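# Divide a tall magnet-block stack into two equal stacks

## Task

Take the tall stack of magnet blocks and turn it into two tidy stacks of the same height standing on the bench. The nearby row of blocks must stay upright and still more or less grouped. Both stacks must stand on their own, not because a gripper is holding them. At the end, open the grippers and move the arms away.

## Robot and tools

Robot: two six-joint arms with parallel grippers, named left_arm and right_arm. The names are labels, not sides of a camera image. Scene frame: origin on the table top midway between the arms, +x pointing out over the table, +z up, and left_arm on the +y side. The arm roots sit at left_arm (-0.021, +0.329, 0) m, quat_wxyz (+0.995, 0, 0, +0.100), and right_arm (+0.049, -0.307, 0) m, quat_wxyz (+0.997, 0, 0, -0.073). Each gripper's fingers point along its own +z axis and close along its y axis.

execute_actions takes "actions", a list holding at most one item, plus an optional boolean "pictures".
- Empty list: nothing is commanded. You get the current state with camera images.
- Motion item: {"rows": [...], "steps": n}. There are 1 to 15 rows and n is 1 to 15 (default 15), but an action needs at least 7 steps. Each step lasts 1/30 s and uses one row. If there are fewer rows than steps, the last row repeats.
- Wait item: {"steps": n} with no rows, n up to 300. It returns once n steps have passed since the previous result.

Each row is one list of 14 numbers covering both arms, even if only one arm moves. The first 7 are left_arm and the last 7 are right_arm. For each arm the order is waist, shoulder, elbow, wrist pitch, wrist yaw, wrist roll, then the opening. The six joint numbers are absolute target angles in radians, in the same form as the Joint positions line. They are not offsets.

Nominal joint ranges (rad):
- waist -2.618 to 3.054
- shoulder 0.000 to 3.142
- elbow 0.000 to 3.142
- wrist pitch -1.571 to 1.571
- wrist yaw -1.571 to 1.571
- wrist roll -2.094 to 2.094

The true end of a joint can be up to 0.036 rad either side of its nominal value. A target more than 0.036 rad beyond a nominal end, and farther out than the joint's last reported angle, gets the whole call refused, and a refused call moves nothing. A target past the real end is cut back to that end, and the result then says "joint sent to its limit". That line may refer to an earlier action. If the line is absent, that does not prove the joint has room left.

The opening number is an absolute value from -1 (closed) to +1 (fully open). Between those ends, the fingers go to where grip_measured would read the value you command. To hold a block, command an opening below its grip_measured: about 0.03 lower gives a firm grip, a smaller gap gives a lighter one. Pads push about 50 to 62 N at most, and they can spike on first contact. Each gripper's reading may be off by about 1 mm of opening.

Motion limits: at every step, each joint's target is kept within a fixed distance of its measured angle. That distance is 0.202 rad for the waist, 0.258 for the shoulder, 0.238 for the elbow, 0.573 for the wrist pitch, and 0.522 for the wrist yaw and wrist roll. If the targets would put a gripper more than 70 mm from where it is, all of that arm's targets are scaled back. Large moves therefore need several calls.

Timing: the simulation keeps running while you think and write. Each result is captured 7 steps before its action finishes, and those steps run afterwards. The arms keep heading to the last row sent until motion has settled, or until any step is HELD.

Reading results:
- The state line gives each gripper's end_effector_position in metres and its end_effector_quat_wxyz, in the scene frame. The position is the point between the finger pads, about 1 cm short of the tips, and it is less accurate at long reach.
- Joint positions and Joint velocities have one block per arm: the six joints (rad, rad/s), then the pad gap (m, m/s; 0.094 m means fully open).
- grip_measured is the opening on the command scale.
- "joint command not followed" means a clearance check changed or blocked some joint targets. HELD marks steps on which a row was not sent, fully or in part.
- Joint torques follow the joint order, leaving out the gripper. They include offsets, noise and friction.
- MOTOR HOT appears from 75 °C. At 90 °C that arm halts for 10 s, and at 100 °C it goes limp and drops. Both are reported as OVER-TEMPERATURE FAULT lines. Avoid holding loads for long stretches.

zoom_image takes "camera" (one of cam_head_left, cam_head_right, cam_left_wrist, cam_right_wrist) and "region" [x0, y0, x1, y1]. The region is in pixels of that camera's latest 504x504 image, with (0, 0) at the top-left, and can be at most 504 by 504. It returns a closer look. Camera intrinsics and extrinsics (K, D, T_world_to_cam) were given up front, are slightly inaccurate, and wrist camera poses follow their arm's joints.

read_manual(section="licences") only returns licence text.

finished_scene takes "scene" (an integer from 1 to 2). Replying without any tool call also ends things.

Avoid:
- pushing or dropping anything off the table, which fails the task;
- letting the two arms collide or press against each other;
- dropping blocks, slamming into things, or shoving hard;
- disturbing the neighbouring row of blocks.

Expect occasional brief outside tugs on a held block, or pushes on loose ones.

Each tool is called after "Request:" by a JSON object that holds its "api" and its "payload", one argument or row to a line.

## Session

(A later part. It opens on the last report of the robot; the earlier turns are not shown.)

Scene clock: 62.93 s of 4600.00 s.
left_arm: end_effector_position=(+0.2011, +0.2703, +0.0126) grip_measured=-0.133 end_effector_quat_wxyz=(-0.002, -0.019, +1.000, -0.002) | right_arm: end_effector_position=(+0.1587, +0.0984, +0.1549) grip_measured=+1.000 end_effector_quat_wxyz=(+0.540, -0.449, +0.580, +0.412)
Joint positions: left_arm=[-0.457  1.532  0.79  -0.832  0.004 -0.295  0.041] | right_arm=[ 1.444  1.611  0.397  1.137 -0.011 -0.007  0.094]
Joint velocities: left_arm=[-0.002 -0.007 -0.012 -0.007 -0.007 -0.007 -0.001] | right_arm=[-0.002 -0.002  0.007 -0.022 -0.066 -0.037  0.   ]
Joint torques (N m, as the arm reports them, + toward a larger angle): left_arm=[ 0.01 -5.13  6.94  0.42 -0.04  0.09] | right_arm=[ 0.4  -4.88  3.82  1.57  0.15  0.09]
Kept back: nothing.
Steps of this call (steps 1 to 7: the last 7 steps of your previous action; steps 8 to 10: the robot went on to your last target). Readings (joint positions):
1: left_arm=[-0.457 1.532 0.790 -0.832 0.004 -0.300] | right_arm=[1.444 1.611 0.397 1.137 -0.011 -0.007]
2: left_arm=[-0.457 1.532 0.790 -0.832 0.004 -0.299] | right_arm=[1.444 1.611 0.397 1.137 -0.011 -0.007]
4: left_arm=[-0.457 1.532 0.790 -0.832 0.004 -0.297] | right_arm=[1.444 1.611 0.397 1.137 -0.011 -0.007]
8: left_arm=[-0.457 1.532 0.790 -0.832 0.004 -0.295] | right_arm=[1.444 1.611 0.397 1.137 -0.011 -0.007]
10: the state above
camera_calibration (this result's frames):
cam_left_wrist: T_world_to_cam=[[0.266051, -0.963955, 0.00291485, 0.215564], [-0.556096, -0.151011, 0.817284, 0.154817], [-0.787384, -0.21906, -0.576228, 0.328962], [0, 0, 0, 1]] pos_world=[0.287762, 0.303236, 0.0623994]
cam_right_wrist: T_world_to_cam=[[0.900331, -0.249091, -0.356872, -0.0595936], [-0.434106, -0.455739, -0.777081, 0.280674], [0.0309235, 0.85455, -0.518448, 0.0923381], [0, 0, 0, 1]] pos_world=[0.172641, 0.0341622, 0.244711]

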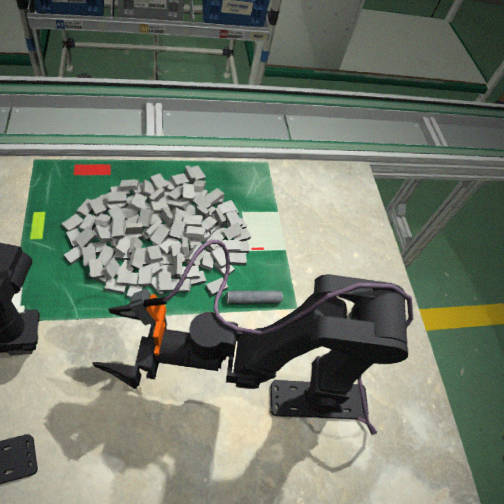

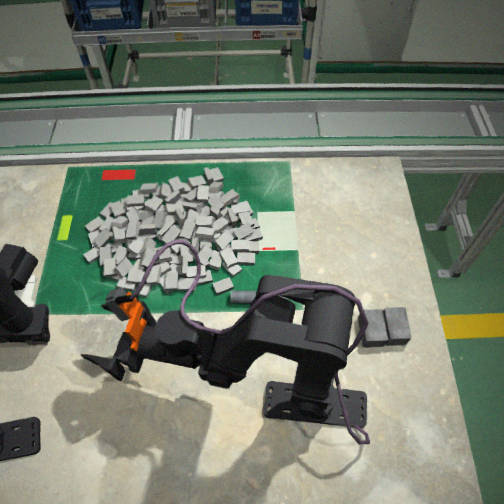

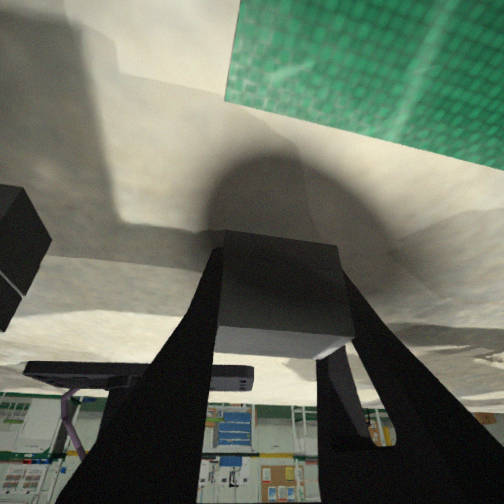

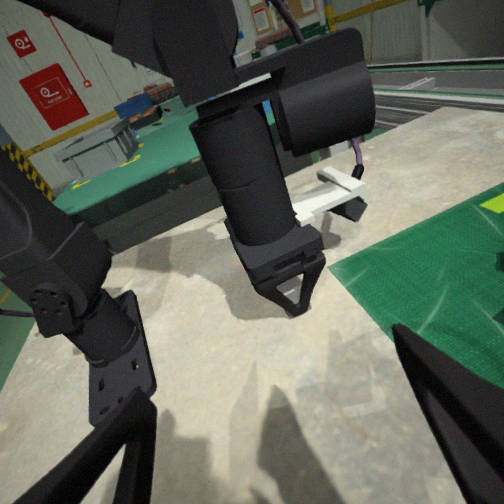

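Request:
{"api": "execute_actions", "payload": {
  "actions": [
    {"rows": [[-0.458,1.521,0.805,-0.835,0,-0.290,-0.145,1.450,1.624,0.382,1.140,0,0,1],[-0.458,1.518,0.810,-0.838,0,-0.290,-0.11,1.450,1.624,0.382,1.140,0,0,1],[-0.458,1.516,0.814,-0.842,0,-0.290,-0.02,1.450,1.624,0.382,1.140,0,0,1],[-0.458,1.514,0.818,-0.848,0,-0.290,0.10,1.450,1.624,0.382,1.140,0,0,1],[-0.456,1.513,0.820,-0.858,0,-0.290,0.21,1.450,1.624,0.382,1.140,0,0,1],[-0.455,1.510,0.825,-0.872,0,-0.290,0.28,1.450,1.624,0.382,1.140,0,0,1],[-0.454,1.505,0.832,-0.890,0,-0.290,0.32,1.450,1.624,0.382,1.140,0,0,1],[-0.453,1.499,0.841,-0.910,0,-0.290,0.32,1.450,1.624,0.382,1.140,0,0,1],[-0.452,1.492,0.852,-0.931,0,-0.290,0.32,1.450,1.624,0.382,1.140,0,0,1],[-0.451,1.484,0.864,-0.952,0,-0.290,0.32,1.450,1.624,0.382,1.140,0,0,1],[-0.450,1.477,0.877,-0.972,0,-0.290,0.32,1.450,1.624,0.382,1.140,0,0,1],[-0.450,1.469,0.890,-0.991,0,-0.290,0.32,1.450,1.624,0.382,1.140,0,0,1],[-0.450,1.461,0.902,-1.008,0,-0.290,0.32,1.450,1.624,0.382,1.140,0,0,1],[-0.450,1.454,0.913,-1.021,0,-0.284,0.32,1.450,1.624,0.382,1.140,0,0,1],[-0.450,1.448,0.922,-1.031,0,-0.273,0.32,1.450,1.624,0.382,1.140,0,0,1]], "steps": 15}
  ]
}}

Request:
{"api": "execute_actions", "payload": {
  "actions": [
    {"rows": [[-0.446,1.443,0.929,-1.036,0,-0.255,0.32,1.450,1.624,0.382,1.140,0,0,1],[-0.434,1.440,0.934,-1.038,0,-0.231,0.32,1.450,1.624,0.382,1.140,0,0,1],[-0.416,1.439,0.936,-1.038,0,-0.203,0.32,1.450,1.624,0.382,1.140,0,0,1],[-0.392,1.439,0.936,-1.038,0,-0.171,0.32,1.450,1.624,0.382,1.140,0,0,1],[-0.364,1.439,0.936,-1.038,0,-0.136,0.32,1.450,1.624,0.382,1.140,0,0,1],[-0.332,1.439,0.936,-1.038,0,-0.100,0.32,1.450,1.624,0.382,1.140,0,0,1],[-0.297,1.441,0.933,-1.036,0,-0.063,0.32,1.450,1.624,0.382,1.140,0,0,1],[-0.260,1.444,0.929,-1.033,0,-0.025,0.32,1.450,1.624,0.382,1.140,0,0,1],[-0.222,1.447,0.925,-1.030,0,0.011,0.32,1.450,1.624,0.382,1.140,0,0,1],[-0.184,1.450,0.921,-1.027,0,0.046,0.32,1.450,1.624,0.382,1.140,0,0,1],[-0.147,1.453,0.917,-1.024,0,0.078,0.32,1.450,1.624,0.382,1.140,0,0,1],[-0.112,1.455,0.913,-1.021,0,0.106,0.32,1.450,1.624,0.382,1.140,0,0,1],[-0.080,1.457,0.909,-1.018,0,0.130,0.32,1.450,1.624,0.382,1.140,0,0,1],[-0.052,1.459,0.905,-1.015,0,0.148,0.32,1.450,1.624,0.382,1.140,0,0,1],[-0.028,1.461,0.901,-1.012,0,0.159,0.32,1.450,1.624,0.382,1.140,0,0,1]], "steps": 15}
  ]
}}

Request:
{"api": "execute_actions", "payload": {
  "actions": [
    {"rows": [[-0.010,1.463,0.897,-1.006,0,0.165,0.32,1.450,1.624,0.382,1.140,0,0,1],[0.001,1.464,0.896,-0.997,0,0.165,0.32,1.450,1.624,0.382,1.140,0,0,1],[0.004,1.466,0.892,-0.985,0,0.165,0.32,1.450,1.624,0.382,1.140,0,0,1],[0.004,1.469,0.887,-0.971,0,0.165,0.32,1.450,1.624,0.382,1.140,0,0,1],[0.004,1.473,0.880,-0.956,0,0.165,0.32,1.450,1.624,0.382,1.140,0,0,1],[0.004,1.478,0.871,-0.940,0,0.165,0.32,1.450,1.624,0.382,1.140,0,0,1],[0.004,1.484,0.862,-0.924,0,0.165,0.32,1.450,1.624,0.382,1.140,0,0,1],[0.004,1.490,0.852,-0.908,0,0.165,0.32,1.450,1.624,0.382,1.140,0,0,1],[0.004,1.496,0.842,-0.892,0,0.165,0.32,1.450,1.624,0.382,1.140,0,0,1],[0.004,1.502,0.831,-0.877,0,0.165,0.32,1.450,1.624,0.382,1.140,0,0,1],[0.004,1.508,0.821,-0.863,0,0.165,0.32,1.450,1.624,0.382,1.140,0,0,1],[0.004,1.514,0.812,-0.852,0,0.165,0.32,1.450,1.624,0.382,1.140,0,0,1],[0.004,1.519,0.803,-0.844,0,0.165,0.30,1.450,1.624,0.382,1.140,0,0,1],[0.004,1.523,0.796,-0.838,0,0.165,0.26,1.450,1.624,0.382,1.140,0,0,1],[0.004,1.526,0.791,-0.836,0,0.165,0.21,1.450,1.624,0.382,1.140,0,0,1]], "steps": 15}
  ]
}}

Request:
{"api": "execute_actions", "payload": {
  "actions": [
    {"rows": [[0.004,1.528,0.787,-0.836,0,0.165,0.16,1.450,1.624,0.382,1.140,0,0,1],[0.004,1.529,0.786,-0.836,0,0.165,0.12,1.450,1.624,0.382,1.140,0,0,1],[0.004,1.529,0.786,-0.836,0,0.165,0.08,1.450,1.624,0.382,1.140,0,0,1],[0.004,1.529,0.786,-0.836,0,0.165,0.05,1.450,1.624,0.382,1.140,0,0,1],[0.004,1.529,0.786,-0.836,0,0.165,0.02,1.450,1.624,0.382,1.140,0,0,1],[0.004,1.529,0.786,-0.836,0,0.165,-0.005,1.450,1.624,0.382,1.140,0,0,1],[0.004,1.529,0.786,-0.836,0,0.165,-0.03,1.450,1.624,0.382,1.140,0,0,1],[0.004,1.529,0.786,-0.836,0,0.165,-0.05,1.450,1.624,0.382,1.140,0,0,1],[0.004,1.529,0.786,-0.836,0,0.165,-0.07,1.450,1.624,0.382,1.140,0,0,1],[0.004,1.529,0.786,-0.836,0,0.165,-0.09,1.450,1.624,0.382,1.140,0,0,1],[0.004,1.529,0.786,-0.836,0,0.165,-0.105,1.450,1.624,0.382,1.140,0,0,1],[0.004,1.529,0.786,-0.836,0,0.165,-0.12,1.450,1.624,0.382,1.140,0,0,1],[0.004,1.529,0.786,-0.836,0,0.165,-0.135,1.450,1.624,0.382,1.140,0,0,1],[0.004,1.529,0.786,-0.836,0,0.165,-0.148,1.450,1.624,0.382,1.140,0,0,1],[0.004,1.529,0.786,-0.836,0,0.165,-0.158,1.450,1.624,0.382,1.140,0,0,1]], "steps": 15}
  ]
}}

Request:
{"api": "execute_actions", "payload": {
  "actions": [
    {"steps": 10}
  ],
  "pictures": true
}}

Scene clock: 69.17 s of 4600.00 s.
left_arm: end_effector_position=(+0.1970, +0.2713, +0.0141) grip_measured=+0.312 end_effector_quat_wxyz=(-0.012, -0.019, +1.000, +0.001) | right_arm: end_effector_position=(+0.1587, +0.0984, +0.1549) grip_measured=+1.000 end_effector_quat_wxyz=(+0.540, -0.449, +0.580, +0.412)
Joint positions: left_arm=[-0.457  1.532  0.796 -0.858  0.004 -0.295  0.062] | right_arm=[ 1.444  1.611  0.397  1.137 -0.011 -0.007  0.094]
Joint velocities: left_arm=[-0.012 -0.022  0.164 -0.359  0.051 -0.022  0.01 ] | right_arm=[0.012 0.017 0.002 0.007 0.022 0.007 0.   ]
Joint torques (N m, as the arm reports them, + toward a larger angle): left_arm=[ 0.42 -6.93  9.2   0.43 -0.04  0.07] | right_arm=[ 0.44 -4.88  3.83  1.57  0.13  0.08]
Steps of this call (steps 1 to 15: the robot went on to your last target; steps 16 to 90: nothing new was sent; then 2.97 s passed at rest; steps 91 to 98: the first 8 steps of this action). Readings (joint positions):
91: left_arm=[-0.457 1.532 0.790 -0.832 0.004 -0.295] | right_arm=[1.444 1.611 0.397 1.137 -0.011 -0.007]
92: left_arm=[-0.457 1.532 0.790 -0.832 0.004 -0.295] | right_arm=[1.444 1.611 0.397 1.137 -0.011 -0.007]
94: left_arm=[-0.457 1.532 0.790 -0.833 0.004 -0.295] | right_arm=[1.444 1.611 0.397 1.137 -0.011 -0.007]
98: the state above

Scene clock: 69.67 s of 4600.00 s.
left_arm: end_effector_position=(+0.2109, +0.2980, +0.0570) grip_measured=+0.317 end_effector_quat_wxyz=(+0.007, -0.010, +1.000, -0.005) | right_arm: end_effector_position=(+0.1587, +0.0984, +0.1549) grip_measured=+1.000 end_effector_quat_wxyz=(+0.540, -0.449, +0.580, +0.412)
Joint positions: left_arm=[-0.328  1.456  0.912 -1.011  0.009 -0.149  0.062] | right_arm=[ 1.444  1.611  0.397  1.137 -0.011 -0.007  0.094]
Joint velocities: left_arm=[ 0.979  0.002  0.007 -0.066 -0.007  0.842 -0.001] | right_arm=[ 0.017  0.002 -0.017 -0.066 -0.037  0.037  0.   ]
Joint torques (N m, as the arm reports them, + toward a larger angle): left_arm=[ 0.64 -5.12  8.13  0.38 -0.08  0.04] | right_arm=[ 0.44 -4.87  3.83  1.57  0.14  0.09]
Steps of this call (steps 1 to 7: the last 7 steps of your previous action; steps 8 to 15: the first 8 steps of this action). Readings (joint positions):
8: left_arm=[-0.457 1.474 0.887 -0.976 0.004 -0.286] | right_arm=[1.444 1.611 0.397 1.137 -0.011 -0.007]
9: left_arm=[-0.455 1.467 0.896 -0.985 0.005 -0.277] | right_arm=[1.444 1.611 0.397 1.137 -0.011 -0.007]
11: left_arm=[-0.436 1.458 0.909 -0.997 0.007 -0.247] | right_arm=[1.444 1.611 0.397 1.137 -0.011 -0.007]
15: the state above

Scene clock: 70.17 s of 4600.00 s.
left_arm: end_effector_position=(+0.2068, +0.3757, +0.0467) grip_measured=+0.317 end_effector_quat_wxyz=(+0.005, -0.030, +1.000, +0.001) | right_arm: end_effector_position=(+0.1587, +0.0984, +0.1549) grip_measured=+1.000 end_effector_quat_wxyz=(+0.540, -0.449, +0.580, +0.412)
Joint positions: left_arm=[-0.     1.471  0.882 -0.973 -0.     0.141  0.062] | right_arm=[ 1.444  1.611  0.397  1.137 -0.011 -0.007  0.094]
Joint velocities: left_arm=[ 0.002  0.168 -0.305  0.3   -0.022  0.095 -0.001] | right_arm=[-0.022 -0.007 -0.012 -0.007 -0.022 -0.007  0.   ]
Joint torques (N m, as the arm reports them, + toward a larger angle): left_arm=[ 0.39 -3.64  5.26  0.6   0.02  0.08] | right_arm=[ 0.41 -4.9   3.82  1.56  0.14  0.1 ]
Steps of this call (steps 1 to 7: the last 7 steps of your previous action; steps 8 to 15: the first 8 steps of this action). Readings (joint positions):
8: left_arm=[-0.049 1.456 0.912 -1.013 0.003 0.075] | right_arm=[1.444 1.611 0.397 1.137 -0.011 -0.007]
9: left_arm=[-0.027 1.456 0.912 -1.013 0.002 0.091] | right_arm=[1.444 1.611 0.397 1.137 -0.011 -0.007]
11: left_arm=[-0.004 1.456 0.910 -1.009 -0.000 0.115] | right_arm=[1.444 1.611 0.397 1.137 -0.011 -0.007]
15: the state above

Scene clock: 70.67 s of 4600.00 s.
left_arm: end_effector_position=(+0.1971, +0.3738, +0.0144) grip_measured=-0.039 end_effector_quat_wxyz=(-0.015, -0.021, +1.000, -0.003) | right_arm: end_effector_position=(+0.1587, +0.0984, +0.1549) grip_measured=+1.000 end_effector_quat_wxyz=(+0.540, -0.449, +0.580, +0.412)
Joint positions: left_arm=[-0.     1.527  0.793 -0.867 -0.     0.158  0.045] | right_arm=[ 1.444  1.611  0.397  1.137 -0.011 -0.007  0.094]
Joint velocities: left_arm=[ 0.002  0.002 -0.012  0.051  0.022 -0.022 -0.018] | right_arm=[-0.002 -0.007 -0.007  0.022 -0.022 -0.095  0.   ]
Joint torques (N m, as the arm reports them, + toward a larger angle): left_arm=[ 0.47 -4.34  5.31  0.6  -0.01  0.09] | right_arm=[ 0.43 -4.83  3.8   1.57  0.14  0.1 ]
Steps of this call (steps 1 to 7: the last 7 steps of your previous action; steps 8 to 15: the first 8 steps of this action). Readings (joint positions):
8: left_arm=[-0.000 1.522 0.803 -0.888 -0.000 0.156] | right_arm=[1.444 1.611 0.397 1.137 -0.011 -0.007]
9: left_arm=[-0.000 1.525 0.798 -0.883 -0.000 0.156] | right_arm=[1.444 1.611 0.397 1.137 -0.011 -0.007]
11: left_arm=[-0.000 1.527 0.793 -0.878 -0.000 0.157] | right_arm=[1.444 1.611 0.397 1.137 -0.011 -0.007]
15: the state above

Scene clock: 71.00 s of 4600.00 s.
left_arm: end_effector_position=(+0.1979, +0.3743, +0.0144) grip_measured=-0.133 end_effector_quat_wxyz=(-0.013, -0.021, +1.000, -0.001) | right_arm: end_effector_position=(+0.1587, +0.0984, +0.1549) grip_measured=+1.000 end_effector_quat_wxyz=(+0.540, -0.449, +0.580, +0.412)
Joint positions: left_arm=[-0.     1.527  0.793 -0.863 -0.002  0.159  0.041] | right_arm=[ 1.444  1.611  0.397  1.137 -0.011 -0.007  0.094]
Joint velocities: left_arm=[-0.017 -0.012 -0.002 -0.022  0.037  0.022  0.   ] | right_arm=[-0.007 -0.002  0.007 -0.051 -0.051  0.066  0.   ]
Joint torques (N m, as the arm reports them, + toward a larger angle): left_arm=[ 0.29 -4.25  5.4   0.65  0.03  0.09] | right_arm=[ 0.42 -4.9   3.83  1.56  0.14  0.09]
Kept back: nothing.
Steps of this call (steps 1 to 7: the last 7 steps of your previous action; steps 8 to 10: the robot went on to your last target). Readings (joint positions):
1: left_arm=[-0.000 1.527 0.793 -0.865 -0.000 0.158] | right_arm=[1.444 1.611 0.397 1.137 -0.011 -0.007]
2: left_arm=[-0.000 1.527 0.793 -0.864 -0.001 0.158] | right_arm=[1.444 1.611 0.397 1.137 -0.011 -0.007]
4: left_arm=[-0.000 1.527 0.793 -0.864 -0.002 0.159] | right_arm=[1.444 1.611 0.397 1.137 -0.011 -0.007]
8: left_arm=[-0.000 1.527 0.793 -0.863 -0.002 0.159] | right_arm=[1.444 1.611 0.397 1.137 -0.011 -0.007]
10: the state above
camera_calibration (this result's frames):
cam_left_wrist: T_world_to_cam=[[0.269284, -0.963055, -0.00323419, 0.315799], [-0.537309, -0.153025, 0.829387, 0.164098], [-0.79924, -0.221603, -0.558665, 0.353283], [0, 0, 0, 1]] pos_world=[0.28549, 0.407532, 0.0622875]
cam_right_wrist: T_world_to_cam=[[0.900331, -0.249091, -0.356872, -0.0595936], [-0.434106, -0.455739, -0.777081, 0.280674], [0.0309235, 0.85455, -0.518448, 0.0923381], [0, 0, 0, 1]] pos_world=[0.172641, 0.0341622, 0.244711]

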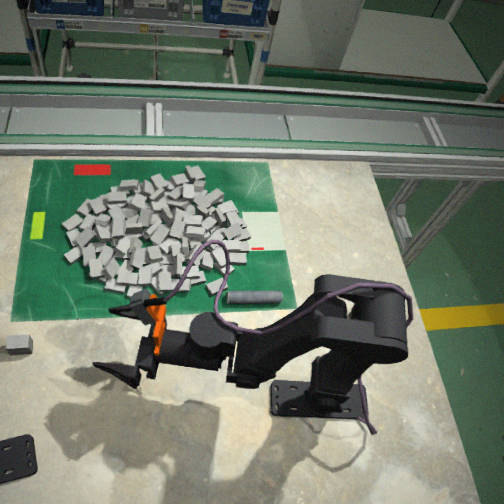

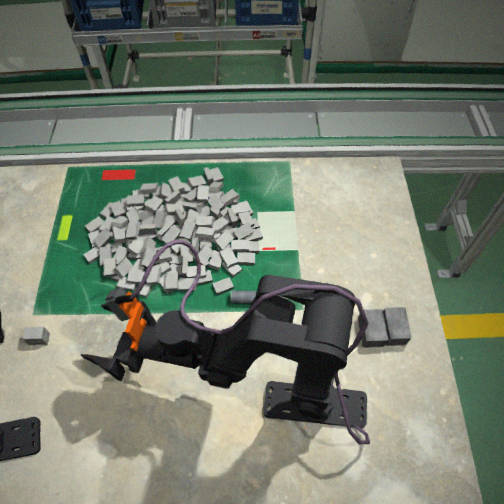

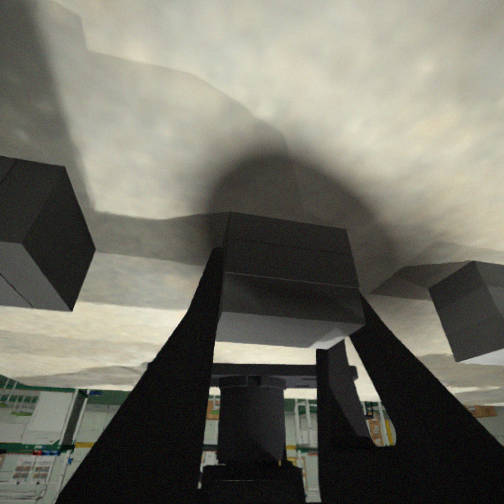

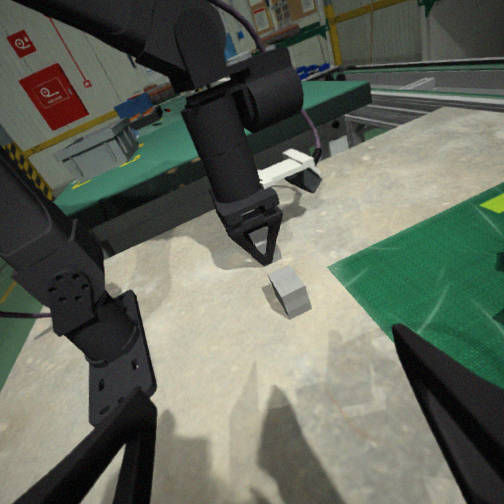

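Request:
{"api": "execute_actions", "payload": {
  "actions": [
    {"rows": [[0.002,1.526,0.792,-0.840,0,0.160,-0.143,1.450,1.624,0.382,1.140,0,0,1],[0,1.523,0.798,-0.836,0,0.158,-0.11,1.450,1.624,0.382,1.140,0,0,1],[0,1.520,0.803,-0.824,0,0.157,-0.02,1.450,1.624,0.382,1.140,0,0,1],[0,1.520,0.803,-0.812,0,0.157,0.12,1.450,1.624,0.382,1.140,0,0,1],[0,1.520,0.803,-0.808,0,0.157,0.27,1.450,1.624,0.382,1.140,0,0,1],[0,1.520,0.803,-0.808,0,0.157,0.40,1.450,1.624,0.382,1.140,0,0,1],[0,1.520,0.803,-0.809,0,0.083,0.48,1.450,1.624,0.382,1.140,0,0,1],[0,1.520,0.803,-0.810,0,0.000,0.5,1.450,1.624,0.382,1.140,0,0,1],[0,1.520,0.803,-0.810,0,-0.092,0.5,1.450,1.624,0.382,1.140,0,0,1],[0,1.520,0.803,-0.810,0,-0.189,0.5,1.450,1.624,0.382,1.140,0,0,1],[0,1.520,0.803,-0.810,0,-0.292,0.5,1.450,1.624,0.382,1.140,0,0,1],[0,1.520,0.803,-0.810,0,-0.399,0.5,1.450,1.624,0.382,1.140,0,0,1],[0,1.520,0.803,-0.810,0,-0.508,0.5,1.450,1.624,0.382,1.140,0,0,1],[0,1.520,0.803,-0.811,0,-0.618,0.5,1.450,1.624,0.382,1.140,0,0,1],[0,1.520,0.803,-0.811,0,-0.728,0.5,1.450,1.624,0.382,1.140,0,0,1]], "steps": 15}
  ]
}}

Request:
{"api": "execute_actions", "payload": {
  "actions": [
    {"rows": [[0,1.520,0.803,-0.812,0,-0.837,0.5,1.450,1.624,0.382,1.140,0,0,1],[0,1.520,0.803,-0.813,0,-0.942,0.5,1.450,1.624,0.382,1.140,0,0,1],[0,1.520,0.803,-0.814,0,-1.043,0.5,1.450,1.624,0.382,1.140,0,0,1],[0,1.520,0.803,-0.815,0,-1.139,0.5,1.450,1.624,0.382,1.140,0,0,1],[0,1.520,0.803,-0.817,0,-1.227,0.5,1.450,1.624,0.382,1.140,0,0,1],[0,1.520,0.803,-0.818,0,-1.306,0.5,1.450,1.624,0.382,1.140,0,0,1],[0,1.520,0.803,-0.820,0,-1.376,0.5,1.450,1.624,0.382,1.140,0,0,1],[0,1.520,0.803,-0.821,0,-1.435,0.46,1.450,1.624,0.382,1.140,0,0,1],[0,1.520,0.803,-0.823,0,-1.481,0.38,1.450,1.624,0.382,1.140,0,0,1],[0,1.520,0.803,-0.824,0,-1.513,0.28,1.450,1.624,0.382,1.140,0,0,1],[0,1.520,0.803,-0.825,0,-1.530,0.17,1.450,1.624,0.382,1.140,0,0,1],[0,1.520,0.803,-0.826,0,-1.530,0.06,1.450,1.624,0.382,1.140,0,0,1],[0,1.520,0.803,-0.827,0,-1.512,-0.04,1.450,1.624,0.382,1.140,0,0,1],[0,1.520,0.803,-0.828,0,-1.475,-0.12,1.450,1.624,0.382,1.140,0,0,1],[0,1.520,0.803,-0.828,0,-1.417,-0.19,1.450,1.624,0.382,1.140,0,0,1]], "steps": 15}
  ]
}}

Request:
{"api": "execute_actions", "payload": {
  "actions": [
    {"rows": [[0,1.520,0.803,-0.828,0,-1.417,-0.24,1.450,1.624,0.382,1.140,0,0,1],[0,1.520,0.803,-0.828,0,-1.417,-0.28,1.450,1.624,0.382,1.140,0,0,1],[0,1.520,0.803,-0.828,0,-1.417,-0.31,1.450,1.624,0.382,1.140,0,0,1],[0,1.520,0.803,-0.828,0,-1.417,-0.335,1.450,1.624,0.382,1.140,0,0,1],[0,1.520,0.803,-0.828,0,-1.417,-0.355,1.450,1.624,0.382,1.140,0,0,1],[0,1.520,0.803,-0.828,0,-1.417,-0.375,1.450,1.624,0.382,1.140,0,0,1],[0,1.520,0.803,-0.828,0,-1.417,-0.395,1.450,1.624,0.382,1.140,0,0,1],[0,1.520,0.803,-0.828,0,-1.417,-0.41,1.450,1.624,0.382,1.140,0,0,1],[0,1.520,0.803,-0.828,0,-1.417,-0.425,1.450,1.624,0.382,1.140,0,0,1],[0,1.520,0.803,-0.828,0,-1.417,-0.44,1.450,1.624,0.382,1.140,0,0,1],[0,1.520,0.803,-0.828,0,-1.417,-0.453,1.450,1.624,0.382,1.140,0,0,1],[0,1.520,0.803,-0.828,0,-1.417,-0.465,1.450,1.624,0.382,1.140,0,0,1],[0,1.520,0.803,-0.832,0,-1.417,-0.475,1.450,1.624,0.382,1.140,0,0,1],[0,1.520,0.803,-0.836,0,-1.415,-0.475,1.450,1.624,0.382,1.140,0,0,1],[0,1.520,0.803,-0.840,0,-1.413,-0.465,1.450,1.624,0.382,1.140,0,0,1]], "steps": 15}
  ]
}}

Request:
{"api": "execute_actions", "payload": {
  "actions": [
    {"rows": [[0,1.519,0.805,-0.841,0,-1.413,-0.445,1.450,1.624,0.382,1.140,0,0,1],[0,1.517,0.808,-0.842,0,-1.413,-0.40,1.450,1.624,0.382,1.140,0,0,1],[0,1.515,0.812,-0.845,0,-1.413,-0.30,1.450,1.624,0.382,1.140,0,0,1],[0,1.513,0.815,-0.849,0,-1.413,-0.17,1.450,1.624,0.382,1.140,0,0,1],[0,1.511,0.818,-0.854,0,-1.413,-0.03,1.450,1.624,0.382,1.140,0,0,1],[0,1.509,0.821,-0.862,0,-1.413,0.11,1.450,1.624,0.382,1.140,0,0,1],[0,1.506,0.823,-0.874,0,-1.413,0.23,1.450,1.624,0.382,1.140,0,0,1],[0,1.499,0.829,-0.892,0,-1.413,0.32,1.450,1.624,0.382,1.140,0,0,1],[0,1.486,0.839,-0.915,0,-1.413,0.38,1.450,1.624,0.382,1.140,0,0,1],[0,1.470,0.851,-0.941,0,-1.413,0.4,1.450,1.624,0.382,1.140,0,0,1],[0,1.450,0.867,-0.972,0,-1.413,0.4,1.450,1.624,0.382,1.140,0,0,1],[0,1.427,0.885,-1.005,0,-1.413,0.4,1.450,1.624,0.382,1.140,0,0,1],[0,1.401,0.905,-1.041,0,-1.413,0.4,1.450,1.624,0.382,1.140,0,0,1],[0,1.372,0.927,-1.078,0,-1.413,0.4,1.450,1.624,0.382,1.140,0,0,1],[0,1.342,0.950,-1.118,0,-1.413,0.4,1.450,1.624,0.382,1.140,0,0,1]], "steps": 15}
  ]
}}

Request:
{"api": "execute_actions", "payload": {
  "actions": [
    {"rows": [[0,1.311,0.974,-1.158,0,-1.413,0.4,1.450,1.624,0.382,1.140,0,0,1],[0,1.278,0.999,-1.197,0,-1.413,0.4,1.450,1.624,0.382,1.140,0,0,1],[0,1.246,1.025,-1.237,0,-1.413,0.4,1.450,1.624,0.382,1.140,0,0,1],[0,1.213,1.050,-1.277,0,-1.413,0.4,1.450,1.624,0.382,1.140,0,0,1],[0,1.180,1.075,-1.314,0,-1.413,0.4,1.450,1.624,0.382,1.140,0,0,1],[0,1.149,1.099,-1.350,0,-1.413,0.4,1.450,1.624,0.382,1.140,0,0,1],[0,1.119,1.122,-1.383,0,-1.413,0.4,1.450,1.624,0.382,1.140,0,0,1],[0,1.090,1.144,-1.414,0,-1.413,0.4,1.450,1.624,0.382,1.140,0,0,1],[0,1.064,1.164,-1.440,0,-1.413,0.4,1.450,1.624,0.382,1.140,0,0,1],[0,1.041,1.182,-1.463,0,-1.413,0.4,1.450,1.624,0.382,1.140,0,0,1],[0,1.021,1.198,-1.480,0,-1.413,0.4,1.450,1.624,0.382,1.140,0,0,1],[0,1.005,1.210,-1.492,0,-1.413,0.4,1.450,1.624,0.382,1.140,0,0,1],[0,0.992,1.220,-1.499,0,-1.413,0.4,1.450,1.624,0.382,1.140,0,0,1],[0,0.985,1.226,-1.490,0,-1.413,0.4,1.450,1.624,0.382,1.140,0,0,1],[0,0.982,1.228,-1.470,0,-1.413,0.4,1.450,1.624,0.382,1.140,0,0,1]], "steps": 15}
  ]
}}

Request:
{"api": "execute_actions", "payload": {
  "actions": [
    {"steps": 12}
  ],
  "pictures": true
}}

Scene clock: 77.97 s of 4600.00 s.
left_arm: end_effector_position=(+0.2033, +0.3753, +0.0143) grip_measured=+0.481 end_effector_quat_wxyz=(-0.002, -0.039, +0.999, +0.001) | right_arm: end_effector_position=(+0.1587, +0.0984, +0.1549) grip_measured=+1.000 end_effector_quat_wxyz=(+0.540, -0.449, +0.580, +0.412)
Joint positions: left_arm=[-0.     1.527  0.793 -0.841 -0.002  0.122  0.07 ] | right_arm=[ 1.444  1.611  0.397  1.137 -0.011 -0.007  0.094]
Joint velocities: left_arm=[ 0.002 -0.002 -0.012  0.037 -0.007 -0.769  0.033] | right_arm=[-0.012  0.002 -0.007 -0.022 -0.081  0.022  0.   ]
Joint torques (N m, as the arm reports them, + toward a larger angle): left_arm=[ 0.   -5.02  6.89  0.65  0.03 -0.05] | right_arm=[ 0.4  -4.92  3.82  1.57  0.13  0.09]
Steps of this call (steps 1 to 15: the robot went on to your last target; steps 16 to 90: nothing new was sent; then 3.70 s passed at rest; steps 91 to 98: the first 8 steps of this action). Readings (joint positions):
91: left_arm=[-0.000 1.527 0.793 -0.863 -0.002 0.159] | right_arm=[1.444 1.611 0.397 1.137 -0.011 -0.007]
92: left_arm=[-0.000 1.527 0.793 -0.863 -0.002 0.159] | right_arm=[1.444 1.611 0.397 1.137 -0.011 -0.007]
94: left_arm=[-0.000 1.527 0.793 -0.858 -0.002 0.159] | right_arm=[1.444 1.611 0.397 1.137 -0.011 -0.007]
98: the state above

Scene clock: 78.47 s of 4600.00 s.
left_arm: end_effector_position=(+0.2057, +0.3751, +0.0143) grip_measured=+0.474 end_effector_quat_wxyz=(+0.002, -0.601, +0.799, -0.002) | right_arm: end_effector_position=(+0.1587, +0.0984, +0.1549) grip_measured=+1.000 end_effector_quat_wxyz=(+0.540, -0.449, +0.580, +0.412)
Joint positions: left_arm=[-0.     1.527  0.793 -0.831  0.002 -1.091  0.069] | right_arm=[ 1.444  1.611  0.397  1.137 -0.011 -0.007  0.094]
Joint velocities: left_arm=[ 0.017  0.002 -0.012 -0.037  0.037 -2.205 -0.023] | right_arm=[-0.002 -0.007 -0.007  0.037 -0.037  0.007  0.   ]
Joint torques (N m, as the arm reports them, + toward a larger angle): left_arm=[ 0.   -5.08  6.95  0.56 -0.04  0.  ] | right_arm=[ 0.42 -4.85  3.85  1.56  0.13  0.1 ]
Steps of this call (steps 1 to 7: the last 7 steps of your previous action; steps 8 to 15: the first 8 steps of this action). Readings (joint positions):
8: left_arm=[-0.000 1.527 0.793 -0.832 -0.001 -0.442] | right_arm=[1.444 1.611 0.397 1.137 -0.011 -0.007]
9: left_arm=[-0.000 1.527 0.793 -0.832 -0.000 -0.538] | right_arm=[1.444 1.611 0.397 1.137 -0.011 -0.007]
11: left_arm=[-0.000 1.527 0.793 -0.831 0.000 -0.732] | right_arm=[1.444 1.611 0.397 1.137 -0.011 -0.007]
15: the state above

Scene clock: 78.97 s of 4600.00 s.
left_arm: end_effector_position=(+0.2058, +0.3746, +0.0143) grip_measured=-0.401 end_effector_quat_wxyz=(+0.001, -0.720, +0.694, -0.004) | right_arm: end_effector_position=(+0.1587, +0.0984, +0.1549) grip_measured=+1.000 end_effector_quat_wxyz=(+0.540, -0.449, +0.580, +0.412)
Joint positions: left_arm=[-0.     1.527  0.793 -0.831  0.005 -1.409  0.028] | right_arm=[ 1.444  1.611  0.397  1.137 -0.011 -0.007  0.094]
Joint velocities: left_arm=[ 0.007  0.002 -0.002 -0.007 -0.051 -0.11  -0.013] | right_arm=[ 0.007  0.012  0.002  0.051 -0.022 -0.037  0.   ]
Joint torques (N m, as the arm reports them, + toward a larger angle): left_arm=[-0.01 -5.01  6.97  0.49 -0.02 -0.05] | right_arm=[ 0.4  -4.84  3.8   1.56  0.12  0.1 ]
Steps of this call (steps 1 to 7: the last 7 steps of your previous action; steps 8 to 15: the first 8 steps of this action). Readings (joint positions):
8: left_arm=[-0.000 1.527 0.793 -0.831 0.004 -1.402] | right_arm=[1.444 1.611 0.397 1.137 -0.011 -0.007]
9: left_arm=[-0.000 1.527 0.793 -0.831 0.005 -1.404] | right_arm=[1.444 1.611 0.397 1.137 -0.011 -0.007]
11: left_arm=[-0.000 1.527 0.793 -0.831 0.005 -1.406] | right_arm=[1.444 1.611 0.397 1.137 -0.011 -0.007]
15: the state above

Scene clock: 79.47 s of 4600.00 s.
left_arm: end_effector_position=(+0.2041, +0.3742, +0.0145) grip_measured=+0.273 end_effector_quat_wxyz=(-0.003, -0.721, +0.693, -0.001) | right_arm: end_effector_position=(+0.1587, +0.0984, +0.1549) grip_measured=+1.000 end_effector_quat_wxyz=(+0.540, -0.449, +0.580, +0.412)
Joint positions: left_arm=[-0.     1.527  0.794 -0.84   0.005 -1.41   0.06 ] | right_arm=[ 1.444  1.611  0.397  1.137 -0.011 -0.007  0.094]
Joint velocities: left_arm=[ 0.007 -0.002  0.027 -0.154  0.022  0.007  0.089] | right_arm=[-0.022 -0.002  0.012 -0.022 -0.007 -0.022  0.   ]
Joint torques (N m, as the arm reports them, + toward a larger angle): left_arm=[ 0.09 -6.62  8.99  0.22 -0.05 -0.05] | right_arm=[ 0.41 -4.89  3.81  1.56  0.13  0.11]
Steps of this call (steps 1 to 7: the last 7 steps of your previous action; steps 8 to 15: the first 8 steps of this action). Readings (joint positions):
8: left_arm=[-0.000 1.527 0.793 -0.831 0.005 -1.410] | right_arm=[1.444 1.611 0.397 1.137 -0.011 -0.007]
9: left_arm=[-0.000 1.527 0.793 -0.831 0.005 -1.410] | right_arm=[1.444 1.611 0.397 1.137 -0.011 -0.007]
11: left_arm=[-0.000 1.527 0.793 -0.831 0.005 -1.410] | right_arm=[1.444 1.611 0.397 1.137 -0.011 -0.007]
15: the state above

Scene clock: 79.97 s of 4600.00 s.
left_arm: end_effector_position=(+0.2013, +0.3734, +0.1627) grip_measured=+0.397 end_effector_quat_wxyz=(+0.106, -0.714, +0.688, -0.077) | right_arm: end_effector_position=(+0.1587, +0.0984, +0.1549) grip_measured=+1.000 end_effector_quat_wxyz=(+0.540, -0.449, +0.580, +0.412)
Joint positions: left_arm=[-0.     1.157  1.085 -1.236  0.007 -1.41   0.066] | right_arm=[ 1.444  1.611  0.397  1.137 -0.011 -0.007  0.094]
Joint velocities: left_arm=[-0.002 -0.916  0.701 -0.96   0.051  0.037  0.001] | right_arm=[-0.002 -0.007  0.012  0.037  0.037  0.037  0.   ]
Joint torques (N m, as the arm reports them, + toward a larger angle): left_arm=[ 0.09 -3.15  8.7   0.69 -0.07 -0.03] | right_arm=[ 0.42 -4.92  3.83  1.56  0.13  0.08]
Steps of this call (steps 1 to 7: the last 7 steps of your previous action; steps 8 to 15: the first 8 steps of this action). Readings (joint positions):
8: left_arm=[-0.000 1.390 0.903 -1.010 0.006 -1.410] | right_arm=[1.444 1.611 0.397 1.137 -0.011 -0.007]
9: left_arm=[-0.000 1.358 0.928 -1.039 0.006 -1.410] | right_arm=[1.444 1.611 0.397 1.137 -0.011 -0.007]
11: left_arm=[-0.000 1.291 0.982 -1.102 0.007 -1.410] | right_arm=[1.444 1.611 0.397 1.137 -0.011 -0.007]
15: the state above

Scene clock: 80.37 s of 4600.00 s.
left_arm: end_effector_position=(+0.1598, +0.3650, +0.2174) grip_measured=+0.397 end_effector_quat_wxyz=(+0.140, -0.710, +0.683, -0.101) | right_arm: end_effector_position=(+0.1587, +0.0984, +0.1549) grip_measured=+1.000 end_effector_quat_wxyz=(+0.540, -0.449, +0.580, +0.412)
Joint positions: left_arm=[-0.     0.986  1.207 -1.444  0.007 -1.411  0.066] | right_arm=[ 1.444  1.611  0.397  1.137 -0.011 -0.007  0.094]
Joint velocities: left_arm=[-0.002  0.022 -0.022 -0.051 -0.051  0.037  0.   ] | right_arm=[-0.017  0.002 -0.007  0.037 -0.125 -0.081  0.   ]
Joint torques (N m, as the arm reports them, + toward a larger angle): left_arm=[ 0.05 -0.69  8.45  1.03 -0.05 -0.03] | right_arm=[ 0.42 -4.9   3.86  1.57  0.13  0.1 ]
Kept back: nothing.
Steps of this call (steps 1 to 7: the last 7 steps of your previous action; steps 8 to 12: the robot went on to your last target). Readings (joint positions):
1: left_arm=[-0.000 1.126 1.108 -1.270 0.007 -1.410] | right_arm=[1.444 1.611 0.397 1.137 -0.011 -0.007]
2: left_arm=[-0.000 1.097 1.130 -1.302 0.007 -1.410] | right_arm=[1.444 1.611 0.397 1.137 -0.011 -0.007]
4: left_arm=[-0.000 1.047 1.166 -1.359 0.007 -1.410] | right_arm=[1.444 1.611 0.397 1.137 -0.011 -0.007]
8: left_arm=[-0.000 0.989 1.205 -1.427 0.007 -1.411] | right_arm=[1.444 1.611 0.397 1.137 -0.011 -0.007]
12: the state above
camera_calibration (this result's frames):
cam_left_wrist: T_world_to_cam=[[0.90469, 0.256105, 0.340508, -0.303491], [-0.122068, -0.609886, 0.783032, 0.0843124], [0.40821, -0.749966, -0.520496, 0.425815], [0, 0, 0, 1]] pos_world=[0.111035, 0.448494, 0.258957]
cam_right_wrist: T_world_to_cam=[[0.900331, -0.249091, -0.356872, -0.0595936], [-0.434106, -0.455739, -0.777081, 0.280674], [0.0309235, 0.85455, -0.518448, 0.0923381], [0, 0, 0, 1]] pos_world=[0.172641, 0.0341622, 0.244711]

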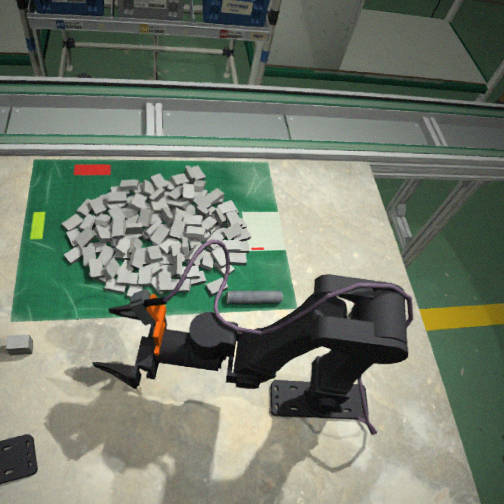

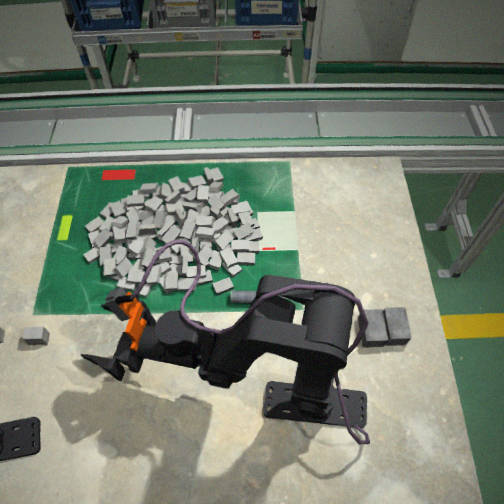

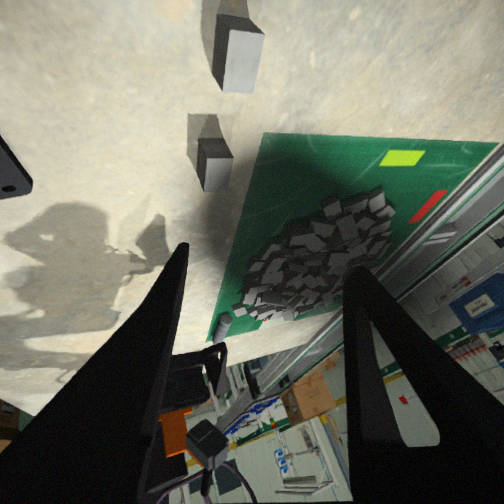

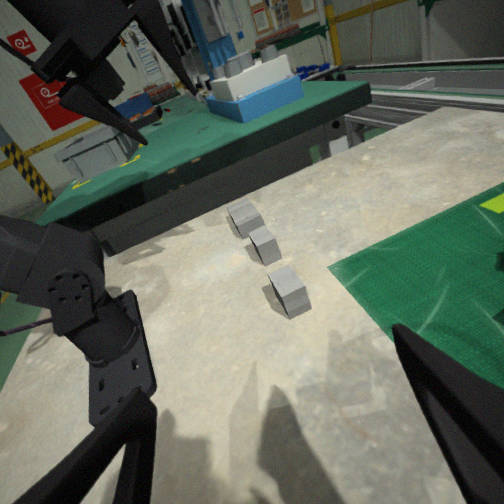

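Request:
{"api": "zoom_image", "payload": {
  "camera": "cam_right_wrist",
  "region": [200, 190, 340, 330]
}}

Request:
{"api": "zoom_image", "payload": {
  "camera": "cam_left_wrist",
  "region": [150, 0, 350, 200]
}}

Region (200, 190, 340, 330) of cam_right_wrist's 504x504 image, scaled by 3.600, with more detail than that image has.

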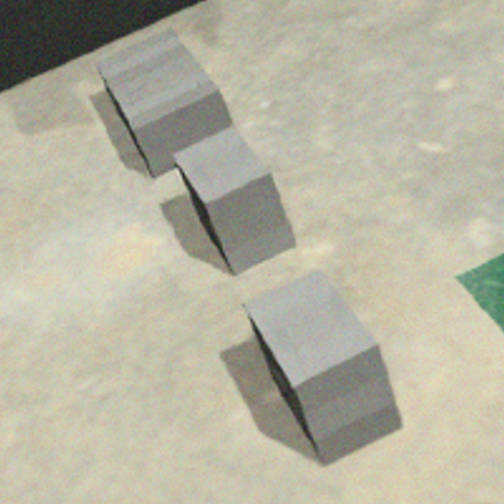

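Region (150, 0, 350, 200) of cam_left_wrist's 504x504 image, scaled by 2.520, with more detail than that image has.

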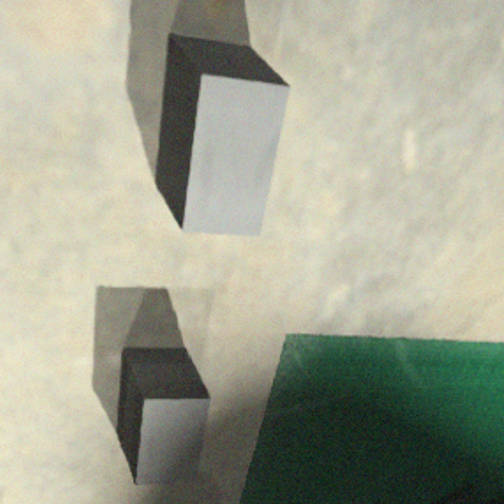

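Both stacks are neat, three blocks each, and the row is intact.

Request:
{"api": "finished_scene", "payload": {
  "scene": 1
}}

The scene is finished: the task was done.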